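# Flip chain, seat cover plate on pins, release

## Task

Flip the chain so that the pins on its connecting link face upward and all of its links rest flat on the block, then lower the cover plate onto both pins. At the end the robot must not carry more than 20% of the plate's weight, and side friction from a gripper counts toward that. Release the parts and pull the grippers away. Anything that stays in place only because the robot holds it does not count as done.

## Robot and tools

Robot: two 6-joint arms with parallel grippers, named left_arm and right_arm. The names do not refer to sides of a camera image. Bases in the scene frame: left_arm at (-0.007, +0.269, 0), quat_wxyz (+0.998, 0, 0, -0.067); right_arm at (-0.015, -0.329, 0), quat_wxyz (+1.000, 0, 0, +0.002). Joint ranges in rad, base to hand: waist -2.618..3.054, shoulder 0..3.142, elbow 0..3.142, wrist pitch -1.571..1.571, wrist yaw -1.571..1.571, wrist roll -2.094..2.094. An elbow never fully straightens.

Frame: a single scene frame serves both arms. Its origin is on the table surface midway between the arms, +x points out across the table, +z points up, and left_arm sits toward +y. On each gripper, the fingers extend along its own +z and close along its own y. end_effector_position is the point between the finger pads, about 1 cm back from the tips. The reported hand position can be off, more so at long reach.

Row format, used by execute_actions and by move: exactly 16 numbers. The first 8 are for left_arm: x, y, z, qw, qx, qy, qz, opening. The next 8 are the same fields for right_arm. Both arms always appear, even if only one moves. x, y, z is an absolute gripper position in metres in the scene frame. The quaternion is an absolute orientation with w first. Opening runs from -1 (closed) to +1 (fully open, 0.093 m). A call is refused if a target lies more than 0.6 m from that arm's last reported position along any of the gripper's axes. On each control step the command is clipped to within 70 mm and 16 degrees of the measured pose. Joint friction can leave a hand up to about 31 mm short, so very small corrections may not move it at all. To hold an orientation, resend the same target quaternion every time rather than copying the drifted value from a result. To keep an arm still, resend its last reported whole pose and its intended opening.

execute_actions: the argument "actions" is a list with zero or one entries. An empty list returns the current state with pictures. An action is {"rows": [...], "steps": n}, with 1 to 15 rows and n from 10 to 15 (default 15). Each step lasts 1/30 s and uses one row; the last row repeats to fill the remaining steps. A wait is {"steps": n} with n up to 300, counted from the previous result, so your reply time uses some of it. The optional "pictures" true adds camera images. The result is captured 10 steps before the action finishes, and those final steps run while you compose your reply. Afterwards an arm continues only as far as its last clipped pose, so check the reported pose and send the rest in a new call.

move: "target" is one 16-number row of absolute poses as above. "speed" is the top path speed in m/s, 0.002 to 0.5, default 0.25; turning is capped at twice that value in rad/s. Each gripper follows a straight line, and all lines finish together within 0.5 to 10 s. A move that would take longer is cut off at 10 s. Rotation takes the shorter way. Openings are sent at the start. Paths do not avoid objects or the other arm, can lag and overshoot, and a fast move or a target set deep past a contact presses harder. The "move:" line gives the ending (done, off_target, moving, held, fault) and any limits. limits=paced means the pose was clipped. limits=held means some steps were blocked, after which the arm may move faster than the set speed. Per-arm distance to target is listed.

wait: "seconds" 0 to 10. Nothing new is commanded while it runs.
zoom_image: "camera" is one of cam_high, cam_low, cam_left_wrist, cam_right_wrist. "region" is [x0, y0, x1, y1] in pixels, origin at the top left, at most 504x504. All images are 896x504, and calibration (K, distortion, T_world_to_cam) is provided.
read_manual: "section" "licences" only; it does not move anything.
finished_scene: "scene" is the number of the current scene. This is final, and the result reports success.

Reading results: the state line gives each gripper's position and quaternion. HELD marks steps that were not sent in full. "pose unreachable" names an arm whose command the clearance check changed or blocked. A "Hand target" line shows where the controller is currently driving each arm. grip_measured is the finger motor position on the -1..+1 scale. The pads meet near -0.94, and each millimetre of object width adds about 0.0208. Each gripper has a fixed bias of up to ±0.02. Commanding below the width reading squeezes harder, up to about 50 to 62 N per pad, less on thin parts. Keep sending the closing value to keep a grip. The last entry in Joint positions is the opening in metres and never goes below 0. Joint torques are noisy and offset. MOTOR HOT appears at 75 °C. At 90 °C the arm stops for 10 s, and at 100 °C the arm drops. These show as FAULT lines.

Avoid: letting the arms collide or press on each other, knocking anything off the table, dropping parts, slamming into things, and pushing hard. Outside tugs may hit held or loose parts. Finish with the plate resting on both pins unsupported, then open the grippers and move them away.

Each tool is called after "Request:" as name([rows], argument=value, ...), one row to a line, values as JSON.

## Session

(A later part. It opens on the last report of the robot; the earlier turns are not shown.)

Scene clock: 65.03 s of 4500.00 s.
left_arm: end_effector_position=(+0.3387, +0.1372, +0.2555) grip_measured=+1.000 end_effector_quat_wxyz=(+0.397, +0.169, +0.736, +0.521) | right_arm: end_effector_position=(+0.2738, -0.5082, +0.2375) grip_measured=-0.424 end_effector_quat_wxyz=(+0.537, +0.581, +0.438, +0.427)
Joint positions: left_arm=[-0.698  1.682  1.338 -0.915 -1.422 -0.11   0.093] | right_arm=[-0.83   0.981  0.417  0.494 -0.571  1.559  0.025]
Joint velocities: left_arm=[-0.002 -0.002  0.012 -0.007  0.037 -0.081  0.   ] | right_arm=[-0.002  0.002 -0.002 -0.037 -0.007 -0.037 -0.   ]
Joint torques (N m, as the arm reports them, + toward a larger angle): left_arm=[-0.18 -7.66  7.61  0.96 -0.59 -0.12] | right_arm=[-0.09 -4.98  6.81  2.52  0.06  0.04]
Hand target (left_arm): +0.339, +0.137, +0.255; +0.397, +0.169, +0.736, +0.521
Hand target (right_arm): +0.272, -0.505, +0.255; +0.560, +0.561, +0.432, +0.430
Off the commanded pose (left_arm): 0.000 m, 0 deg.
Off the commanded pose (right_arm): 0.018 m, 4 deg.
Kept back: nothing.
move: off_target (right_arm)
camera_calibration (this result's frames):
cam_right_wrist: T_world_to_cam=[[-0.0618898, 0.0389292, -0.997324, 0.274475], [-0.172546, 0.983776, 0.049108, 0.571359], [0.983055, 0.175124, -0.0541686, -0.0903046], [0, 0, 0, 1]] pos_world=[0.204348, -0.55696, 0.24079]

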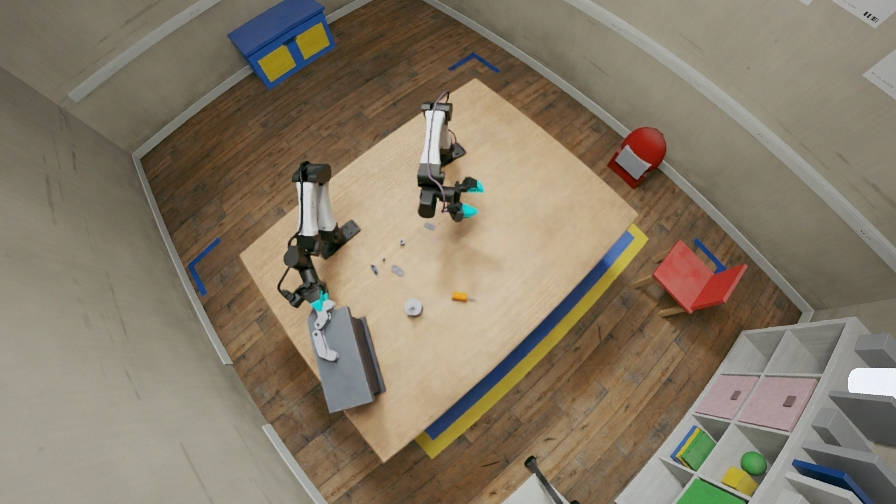

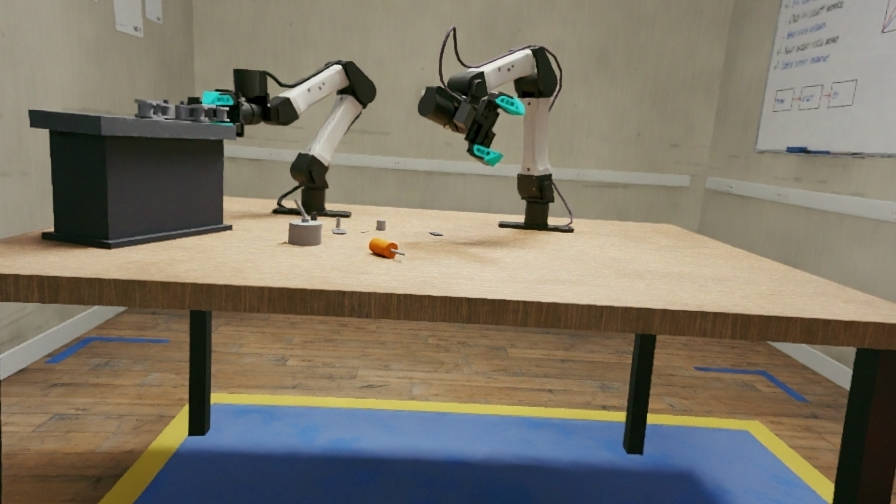

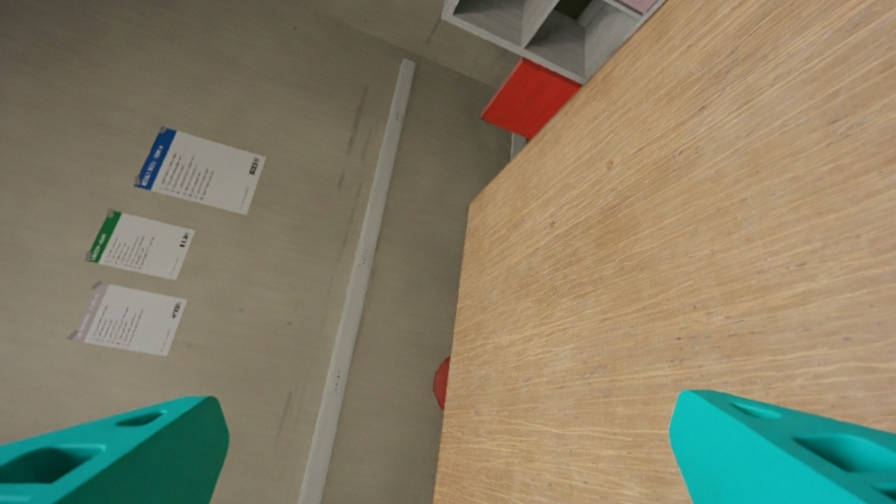

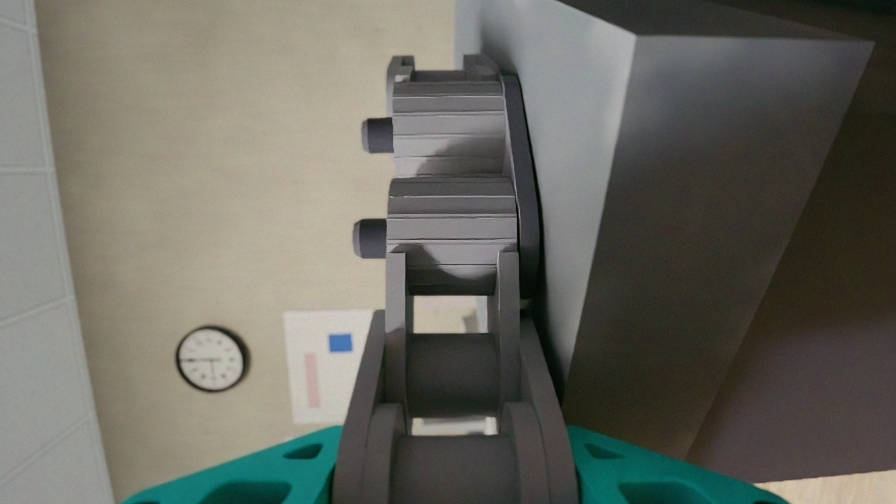

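Request:
move(target=[0.3387,0.1372,0.2555,0.397,0.169,0.736,0.521,1,0.272,-0.508,0.24,0.561,0.561,0.431,0.431,0.8])

Request:
move(target=[0.3387,0.1372,0.2555,0.397,0.169,0.736,0.521,1,0.21,-0.51,0.245,0.561,0.561,0.431,0.431,0.8], speed=0.1)

Request:
move(target=[0.3387,0.1372,0.2555,0.397,0.169,0.736,0.521,1,0.21,-0.51,0.37,0.561,0.561,0.431,0.431,0.8])

Request:
move(target=[0.3387,0.1372,0.2555,0.397,0.169,0.736,0.521,1,0.32,-0.55,0.36,0.255,0.168,0.951,-0.045,0.4], speed=0.35)

Scene clock: 66.43 s of 4500.00 s.
left_arm: end_effector_position=(+0.3387, +0.1372, +0.2555) grip_measured=+1.000 end_effector_quat_wxyz=(+0.397, +0.169, +0.736, +0.521) | right_arm: end_effector_position=(+0.2729, -0.5072, +0.2519) grip_measured=+0.799 end_effector_quat_wxyz=(+0.568, +0.551, +0.433, +0.432)
Joint positions: left_arm=[-0.698  1.682  1.338 -0.915 -1.422 -0.11   0.093] | right_arm=[-0.83   0.98   0.395  0.606 -0.57   1.566  0.084]
Joint velocities: left_arm=[-0.002  0.012 -0.022 -0.066 -0.007 -0.066  0.   ] | right_arm=[-0.022  0.002 -0.027  0.051 -0.007  0.051 -0.   ]
Joint torques (N m, as the arm reports them, + toward a larger angle): left_arm=[-0.16 -7.62  7.72  0.94 -0.6  -0.16] | right_arm=[-0.84 -1.81  5.19  2.27 -0.02  0.02]
Hand target (left_arm): +0.339, +0.137, +0.255; +0.397, +0.169, +0.736, +0.521
Hand target (right_arm): +0.272, -0.508, +0.240; +0.561, +0.561, +0.431, +0.431
Off the commanded pose (left_arm): 0.000 m, 0 deg.
Off the commanded pose (right_arm): 0.012 m, 1 deg.
Kept back: nothing.
move: off_target (right_arm)
camera_calibration (this result's frames):
cam_right_wrist: T_world_to_cam=[[0.00153608, -0.020371, -0.999791, 0.241912], [-0.172929, 0.984724, -0.0203297, 0.58757], [0.984933, 0.172924, -0.00201013, -0.103571], [0, 0, 0, 1]] pos_world=[0.203247, -0.555757, 0.253598]

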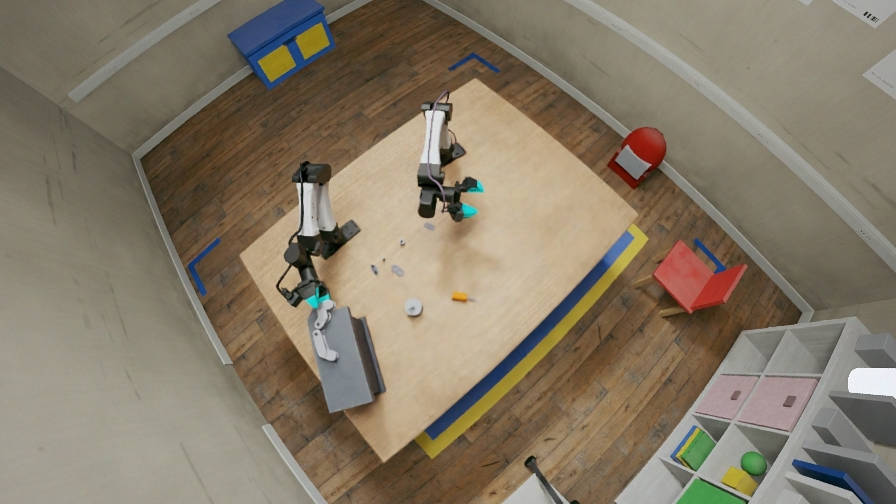

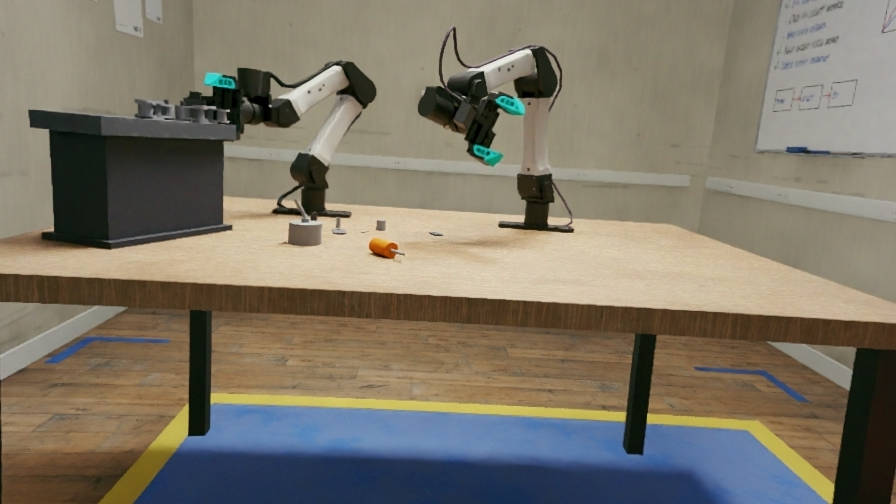

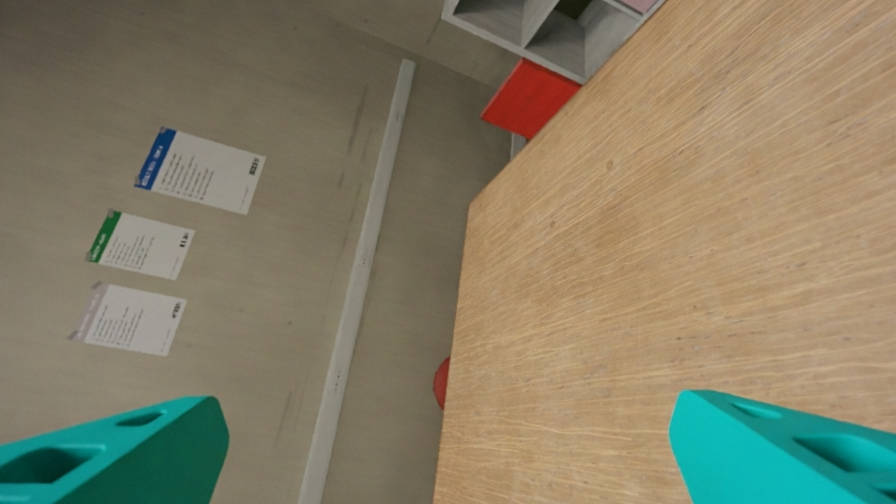

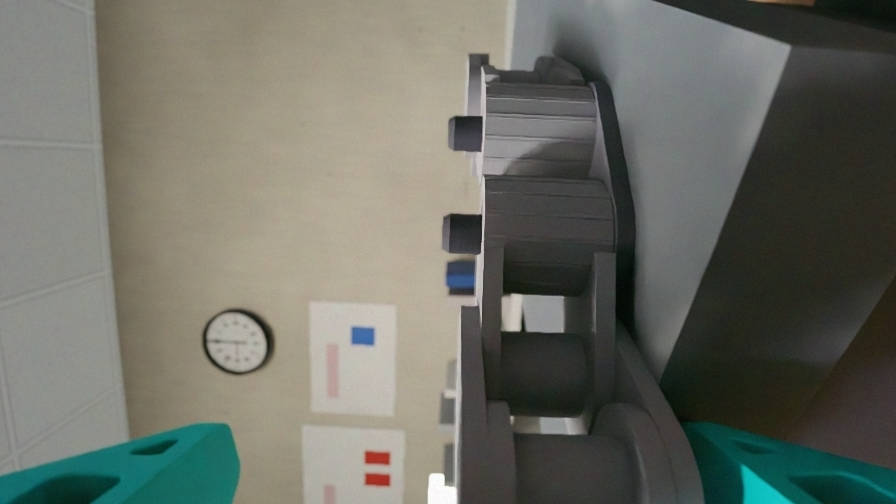

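Scene clock: 67.67 s of 4500.00 s.
left_arm: end_effector_position=(+0.3387, +0.1372, +0.2555) grip_measured=+1.000 end_effector_quat_wxyz=(+0.397, +0.169, +0.736, +0.521) | right_arm: end_effector_position=(+0.2131, -0.5146, +0.2524) grip_measured=+0.799 end_effector_quat_wxyz=(+0.565, +0.558, +0.429, +0.431)
Joint positions: left_arm=[-0.698  1.682  1.338 -0.915 -1.422 -0.11   0.093] | right_arm=[-1.141  0.795  0.346  0.464 -0.872  1.579  0.084]
Joint velocities: left_arm=[ 0.002  0.007 -0.002 -0.037  0.022 -0.051  0.   ] | right_arm=[-0.022  0.007 -0.002  0.037 -0.066 -0.007 -0.001]
Joint torques (N m, as the arm reports them, + toward a larger angle): left_arm=[ 0.06 -7.8   7.65  0.9  -0.59 -0.13] | right_arm=[-1.19 -3.18  5.26  1.95 -0.12 -0.01]
Hand target (left_arm): +0.339, +0.137, +0.255; +0.397, +0.169, +0.736, +0.521
Hand target (right_arm): +0.210, -0.511, +0.246; +0.561, +0.561, +0.428, +0.433
Off the commanded pose (left_arm): 0.000 m, 0 deg.
Off the commanded pose (right_arm): 0.009 m, 1 deg.
Kept back: nothing.
move: done
camera_calibration (this result's frames):
cam_right_wrist: T_world_to_cam=[[-0.00305267, -0.00579645, -0.999979, 0.25089], [-0.164466, 0.986369, -0.00521549, 0.579797], [0.986378, 0.164447, -0.00396438, -0.0475581], [0, 0, 0, 1]] pos_world=[0.143033, -0.562619, 0.25372]

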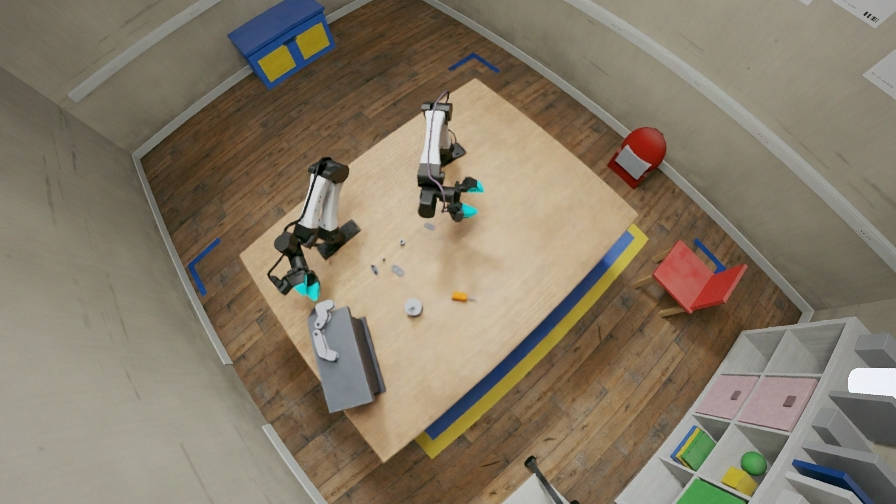

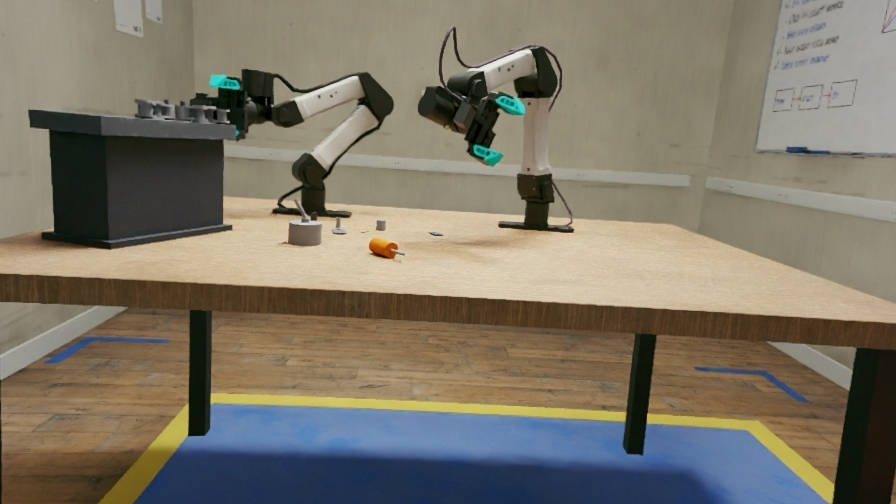

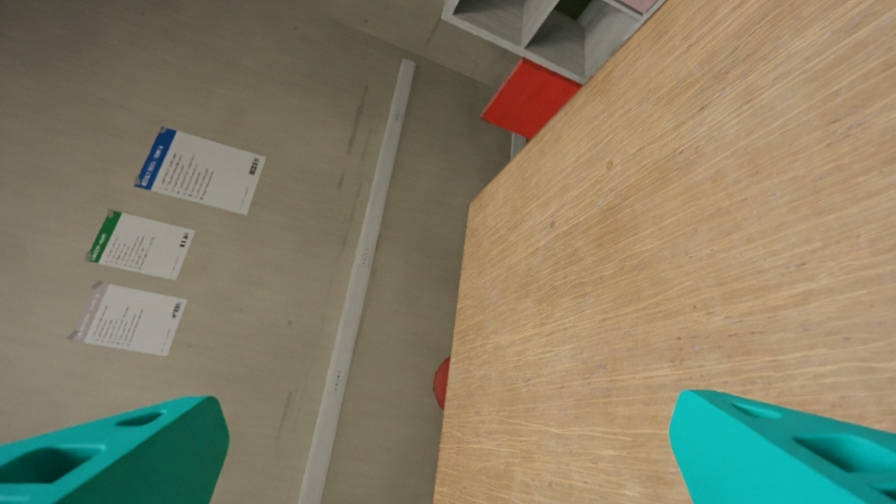

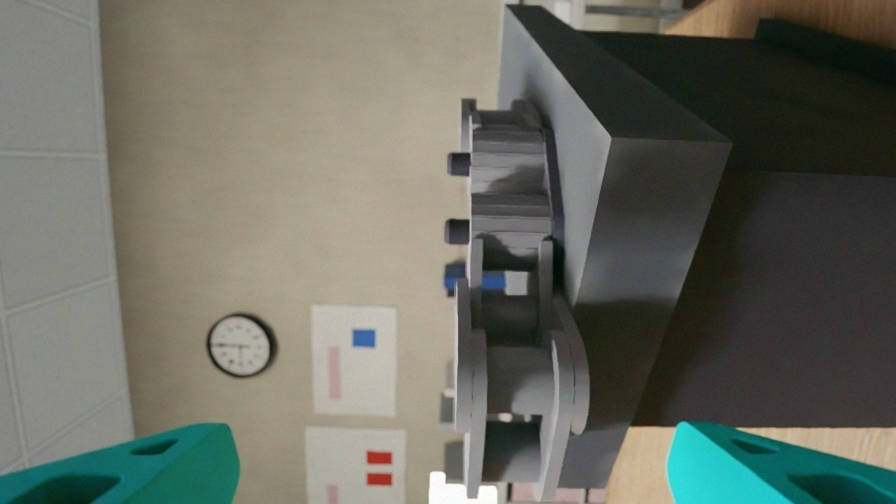

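Scene clock: 68.93 s of 4500.00 s.
left_arm: end_effector_position=(+0.3387, +0.1372, +0.2555) grip_measured=+1.000 end_effector_quat_wxyz=(+0.397, +0.169, +0.736, +0.521) | right_arm: end_effector_position=(+0.2098, -0.5066, +0.3658) grip_measured=+0.799 end_effector_quat_wxyz=(+0.560, +0.561, +0.428, +0.434)
Joint positions: left_arm=[-0.698  1.682  1.338 -0.915 -1.422 -0.11   0.093] | right_arm=[-1.141  0.771  0.801 -0.024 -0.876  1.583  0.084]
Joint velocities: left_arm=[ 0.002  0.002  0.002  0.095  0.051 -0.007  0.   ] | right_arm=[ 0.007  0.007 -0.017 -0.037 -0.037  0.022 -0.   ]
Joint torques (N m, as the arm reports them, + toward a larger angle): left_arm=[-0.04 -7.78  7.76  0.93 -0.58 -0.17] | right_arm=[-1.15  0.94  8.33  1.94 -0.1  -0.18]
Hand target (left_arm): +0.339, +0.137, +0.255; +0.397, +0.169, +0.736, +0.521
Hand target (right_arm): +0.211, -0.512, +0.370; +0.561, +0.561, +0.430, +0.431
Off the commanded pose (left_arm): 0.000 m, 0 deg.
Off the commanded pose (right_arm): 0.005 m, 0 deg.
Kept back: nothing.
move: done
camera_calibration (this result's frames):
cam_right_wrist: T_world_to_cam=[[-0.00588656, 0.0054459, -0.999968, 0.370594], [-0.168249, 0.985724, 0.00635876, 0.568154], [0.985727, 0.168281, -0.00488626, -0.0427875], [0, 0, 0, 1]] pos_world=[0.139949, -0.554861, 0.36676]

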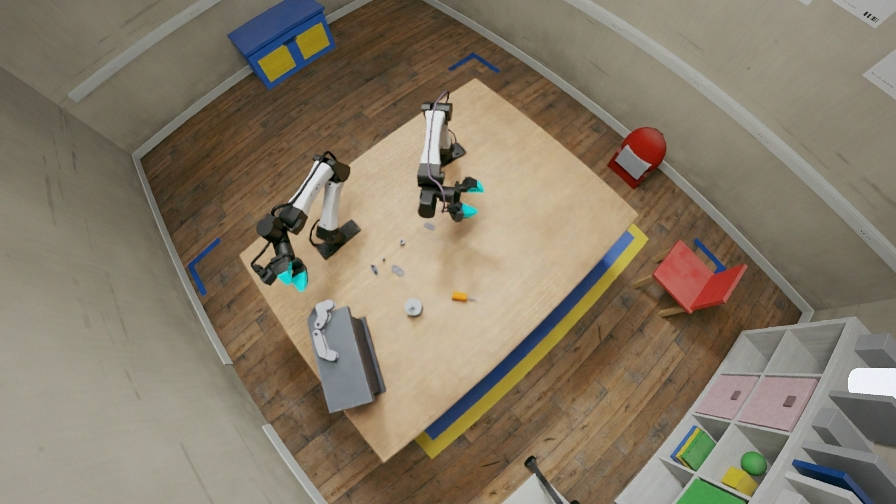

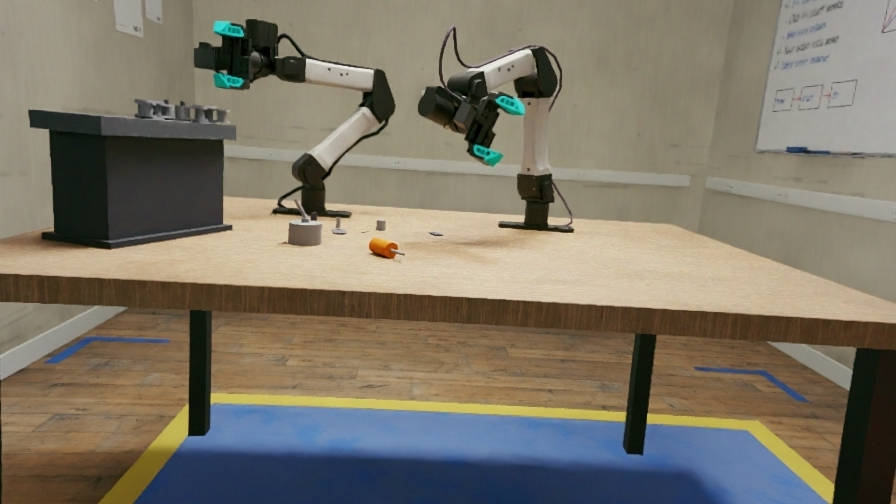

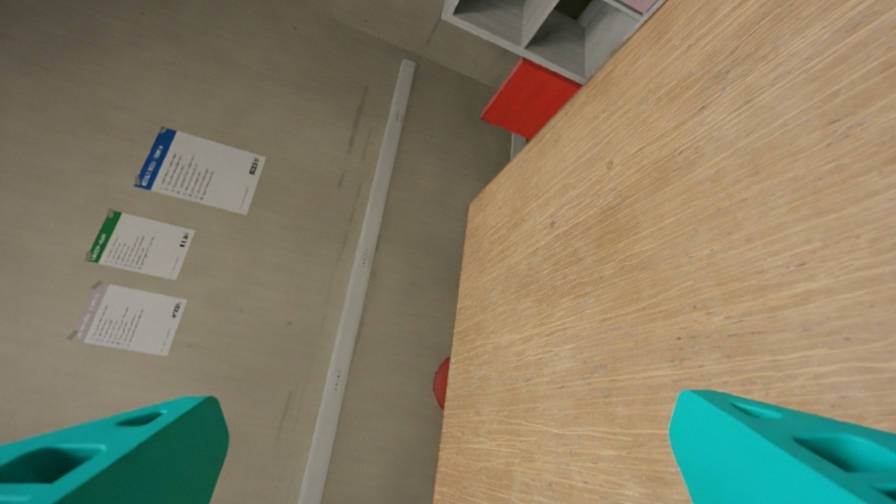

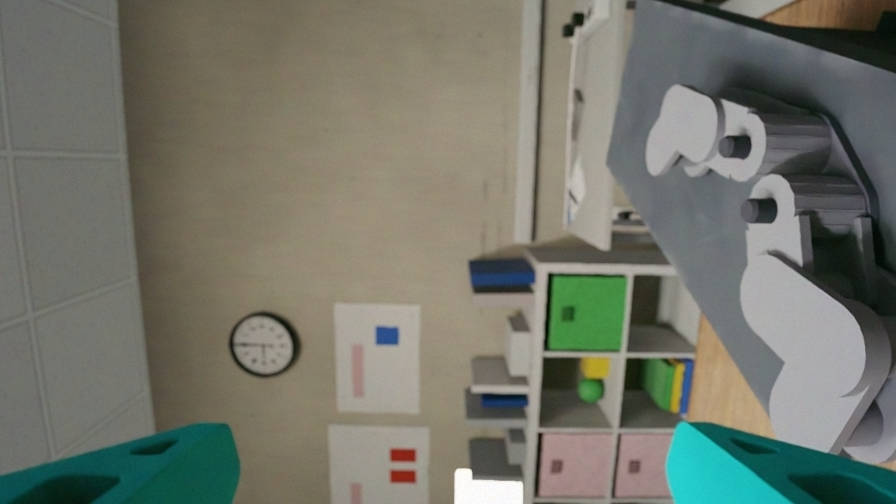

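Scene clock: 72.13 s of 4500.00 s.
left_arm: end_effector_position=(+0.3387, +0.1372, +0.2555) grip_measured=+1.000 end_effector_quat_wxyz=(+0.397, +0.169, +0.736, +0.521) | right_arm: end_effector_position=(+0.3158, -0.5464, +0.3572) grip_measured=+0.402 end_effector_quat_wxyz=(+0.294, +0.176, +0.937, -0.069)
Joint positions: left_arm=[-0.698  1.682  1.338 -0.915 -1.422 -0.11   0.093] | right_arm=[-0.638  1.842  2.444 -1.571 -0.125 -0.223  0.064]
Joint velocities: left_arm=[-0.017  0.007 -0.002 -0.051 -0.007  0.037  0.   ] | right_arm=[ 0.012 -0.002  0.007 -0.081  0.066  0.037 -0.   ]
Joint torques (N m, as the arm reports them, + toward a larger angle): left_arm=[-0.08 -7.7   7.88  0.97 -0.61 -0.16] | right_arm=[ 0.06 -6.78  6.41  1.56 -0.02 -0.07]
Hand target (left_arm): +0.339, +0.137, +0.255; +0.397, +0.169, +0.736, +0.521
Hand target (right_arm): +0.320, -0.547, +0.359; +0.294, +0.169, +0.938, -0.075
Off the commanded pose (left_arm): 0.000 m, 0 deg.
Off the commanded pose (right_arm): 0.006 m, 6 deg.
joint sent to its limit (right arm) — the command would take joint 4 (wrist pitch) past its lower limit, so that joint was sent only as far as its limit.
Kept back: nothing.
move: off_target (right_arm)
camera_calibration (this result's frames):
cam_right_wrist: T_world_to_cam=[[-0.373795, -0.926808, 0.0361141, -0.400426], [-0.914434, 0.36173, -0.181553, 0.587045], [0.155202, -0.100888, -0.982718, 0.323871], [0, 0, 0, 1]] pos_world=[0.336872, -0.550795, 0.439315]

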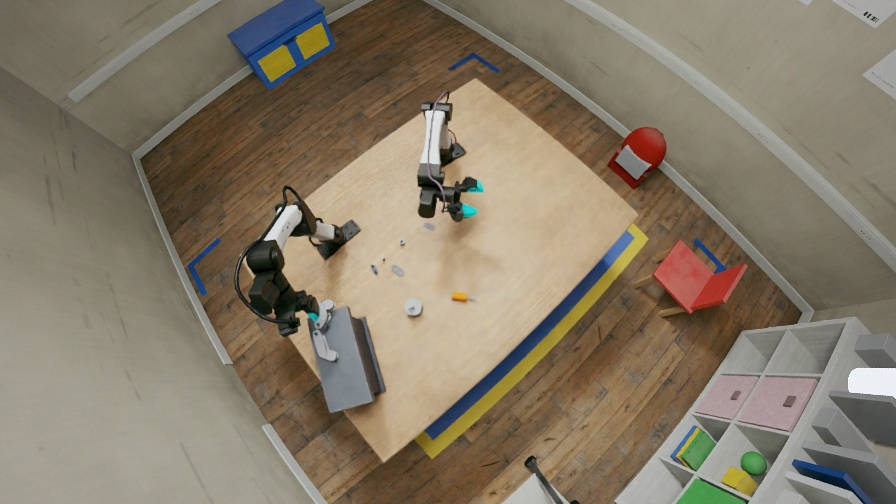

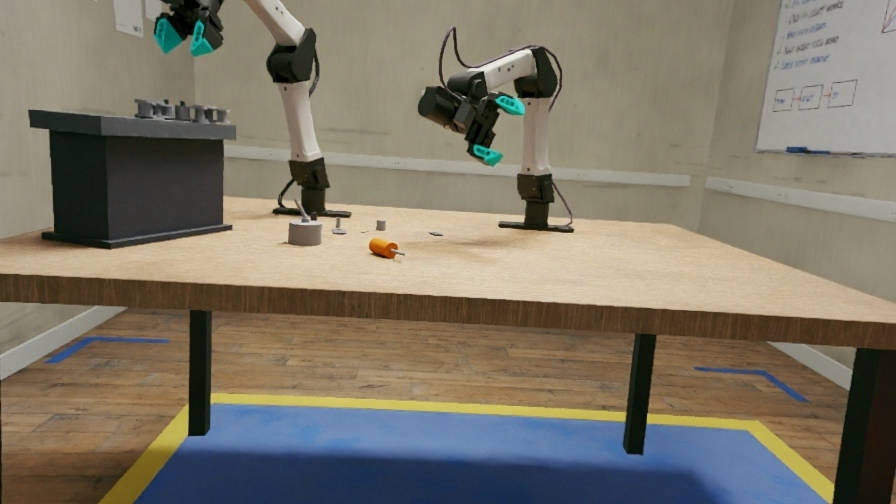

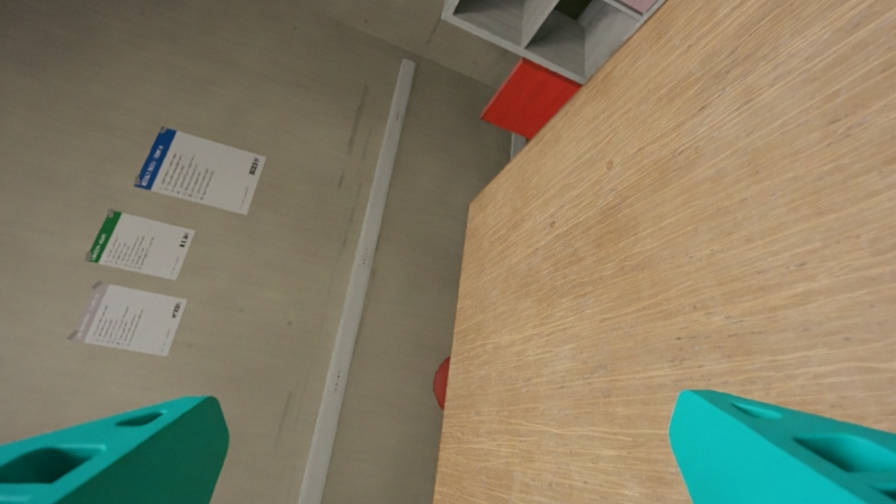

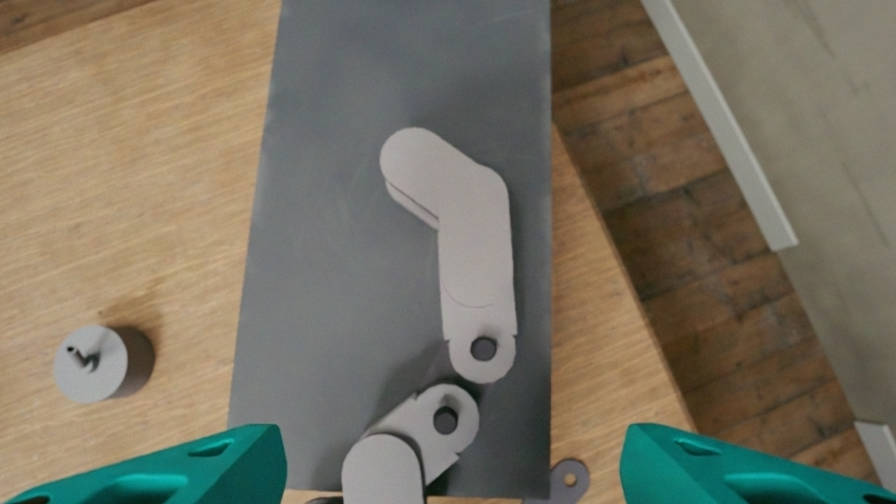

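Request:
move(target=[0.3387,0.1372,0.2555,0.397,0.169,0.736,0.521,1,0.36,-0.581,0.3,0.337,0.163,0.925,-0.059,0.3], speed=0.15)

Request:
move(target=[0.3387,0.1372,0.2555,0.397,0.169,0.736,0.521,1,0.36,-0.581,0.245,0.337,0.163,0.925,-0.059,0.3], speed=0.06)

Scene clock: 73.93 s of 4500.00 s.
left_arm: end_effector_position=(+0.3387, +0.1372, +0.2555) grip_measured=+1.000 end_effector_quat_wxyz=(+0.397, +0.169, +0.736, +0.521) | right_arm: end_effector_position=(+0.3624, -0.5803, +0.2977) grip_measured=+0.302 end_effector_quat_wxyz=(+0.331, +0.165, +0.927, -0.058)
Joint positions: left_arm=[-0.698  1.682  1.338 -0.915 -1.422 -0.11   0.093] | right_arm=[-0.663  1.803  2.041 -1.145 -0.193 -0.24   0.06 ]
Joint velocities: left_arm=[-0.002  0.002  0.002  0.037 -0.022  0.198  0.   ] | right_arm=[-0.002 -0.007 -0.012 -0.051 -0.022  0.007 -0.001]
Joint torques (N m, as the arm reports them, + toward a larger angle): left_arm=[-0.09 -7.68  7.82  0.94 -0.62 -0.1 ] | right_arm=[ -1.18 -10.69   4.32   1.83  -0.24  -0.05]
Hand target (left_arm): +0.339, +0.137, +0.255; +0.397, +0.169, +0.736, +0.521
Hand target (right_arm): +0.359, -0.580, +0.299; +0.337, +0.163, +0.926, -0.058
Off the commanded pose (left_arm): 0.000 m, 0 deg.
Off the commanded pose (right_arm): 0.003 m, 1 deg.
Kept back: nothing.
move: done
camera_calibration (this result's frames):
cam_right_wrist: T_world_to_cam=[[-0.348536, -0.937244, 0.00978369, -0.419638], [-0.907447, 0.334805, -0.253862, 0.634489], [0.234655, -0.0973583, -0.967191, 0.223378], [0, 0, 0, 1]] pos_world=[0.377089, -0.583986, 0.381228]

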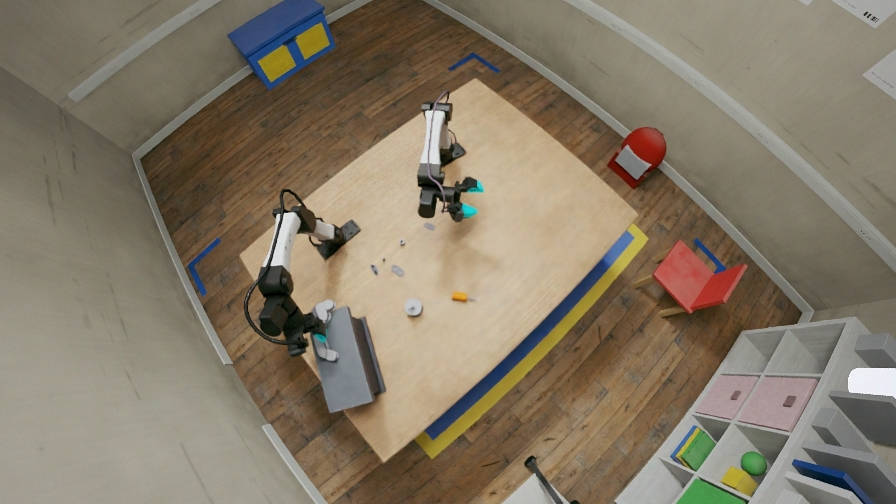

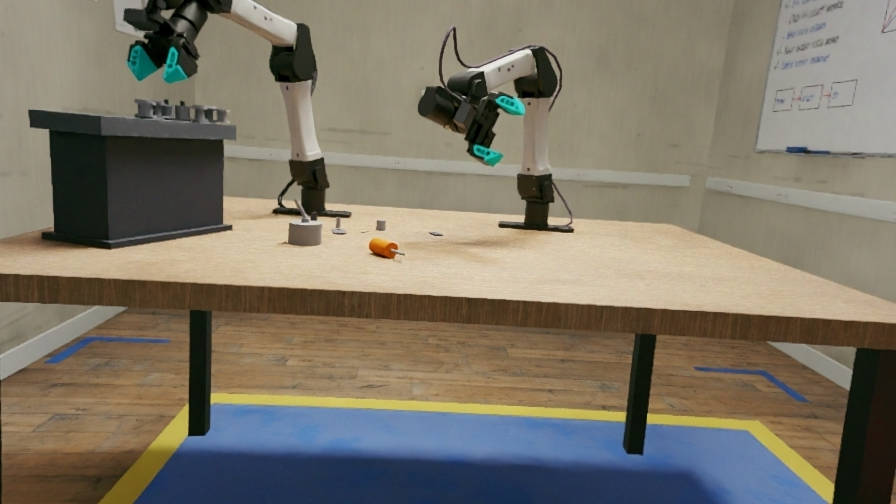

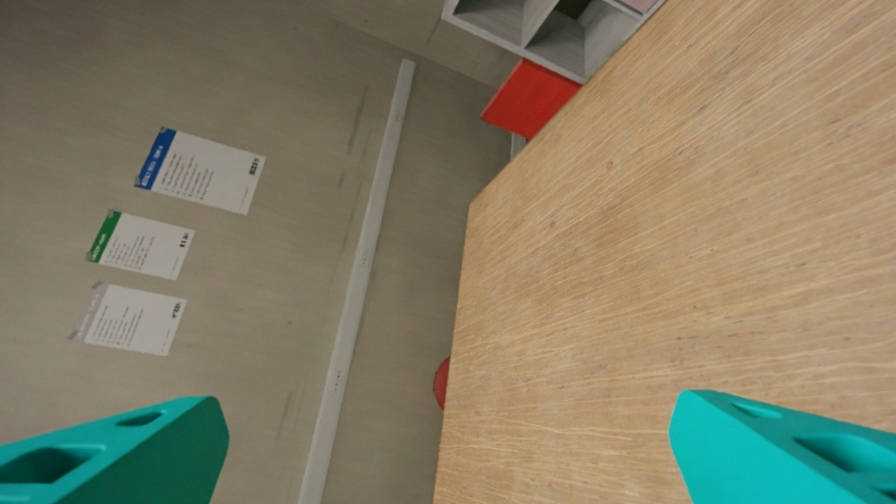

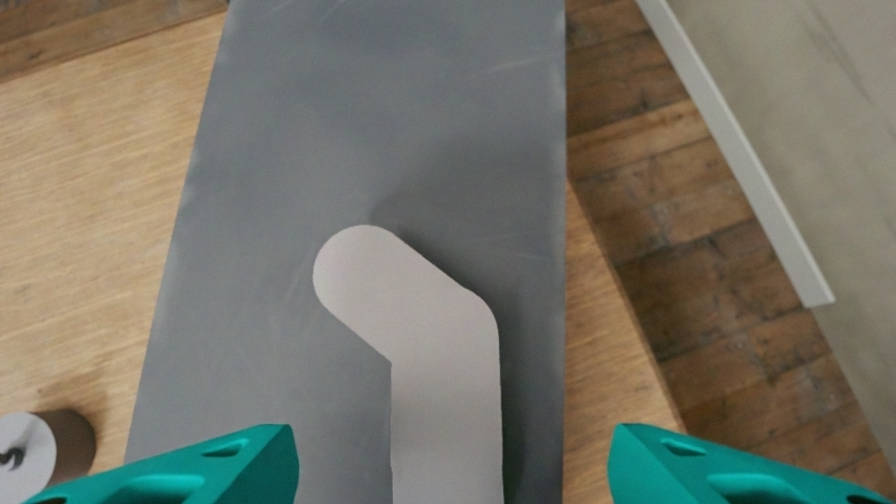

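Scene clock: 75.37 s of 4500.00 s.
left_arm: end_effector_position=(+0.3387, +0.1372, +0.2555) grip_measured=+1.000 end_effector_quat_wxyz=(+0.397, +0.169, +0.736, +0.521) | right_arm: end_effector_position=(+0.3633, -0.5810, +0.2405) grip_measured=+0.302 end_effector_quat_wxyz=(+0.328, +0.166, +0.928, -0.057)
Joint positions: left_arm=[-0.698  1.682  1.338 -0.915 -1.422 -0.11   0.093] | right_arm=[-0.663  1.729  1.714 -0.901 -0.193 -0.24   0.06 ]
Joint velocities: left_arm=[-0.007  0.012 -0.007  0.022  0.007  0.022  0.   ] | right_arm=[-0.012 -0.007 -0.012  0.037  0.051 -0.022 -0.001]
Joint torques (N m, as the arm reports them, + toward a larger angle): left_arm=[-0.18 -7.65  7.79  0.95 -0.61 -0.12] | right_arm=[ -1.18 -11.05   4.91   1.82  -0.23  -0.05]
Hand target (left_arm): +0.339, +0.137, +0.255; +0.397, +0.169, +0.736, +0.521
Hand target (right_arm): +0.359, -0.580, +0.245; +0.337, +0.163, +0.926, -0.059
Off the commanded pose (left_arm): 0.000 m, 0 deg.
Off the commanded pose (right_arm): 0.006 m, 1 deg.
Kept back: nothing.
move: done
camera_calibration (this result's frames):
cam_right_wrist: T_world_to_cam=[[-0.34848, -0.937288, 0.00728402, -0.418859], [-0.909106, 0.336089, -0.24611, 0.620496], [0.228228, -0.0923863, -0.969214, 0.173509], [0, 0, 0, 1]] pos_world=[0.378533, -0.585103, 0.323929]

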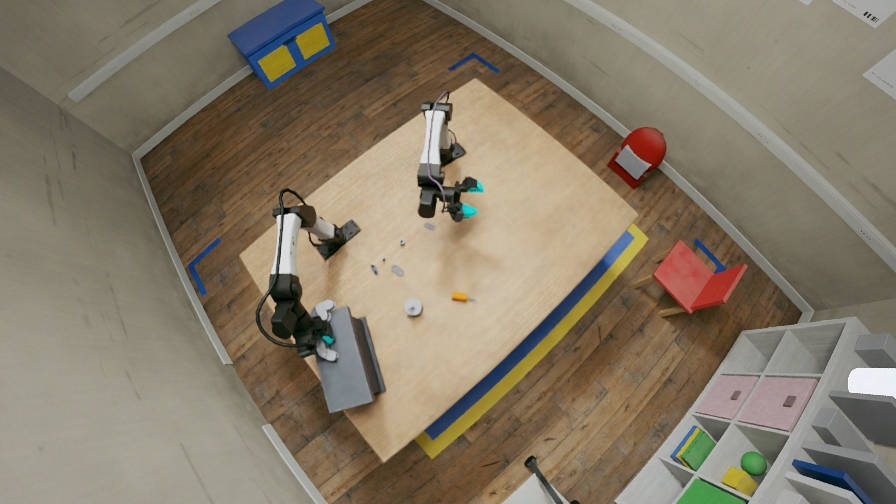

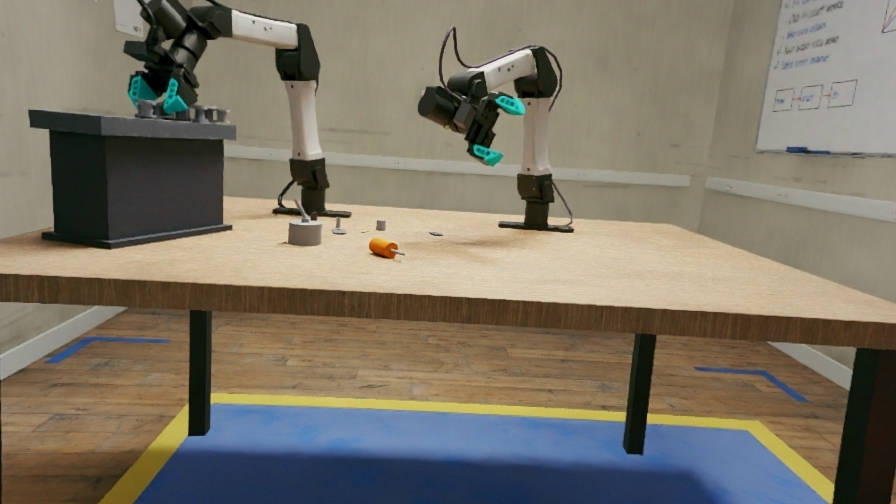

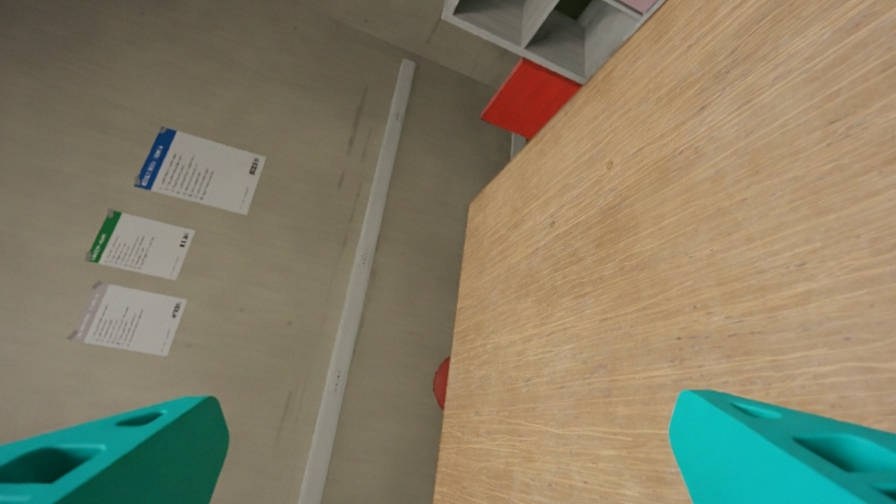

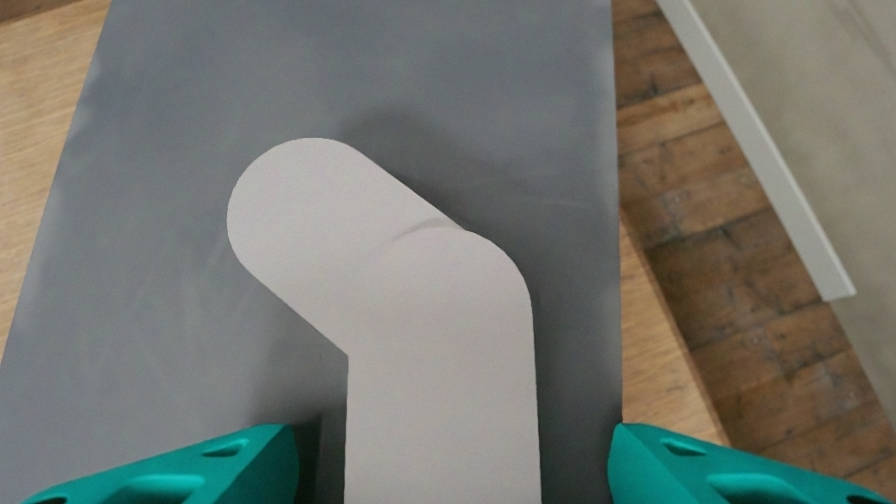

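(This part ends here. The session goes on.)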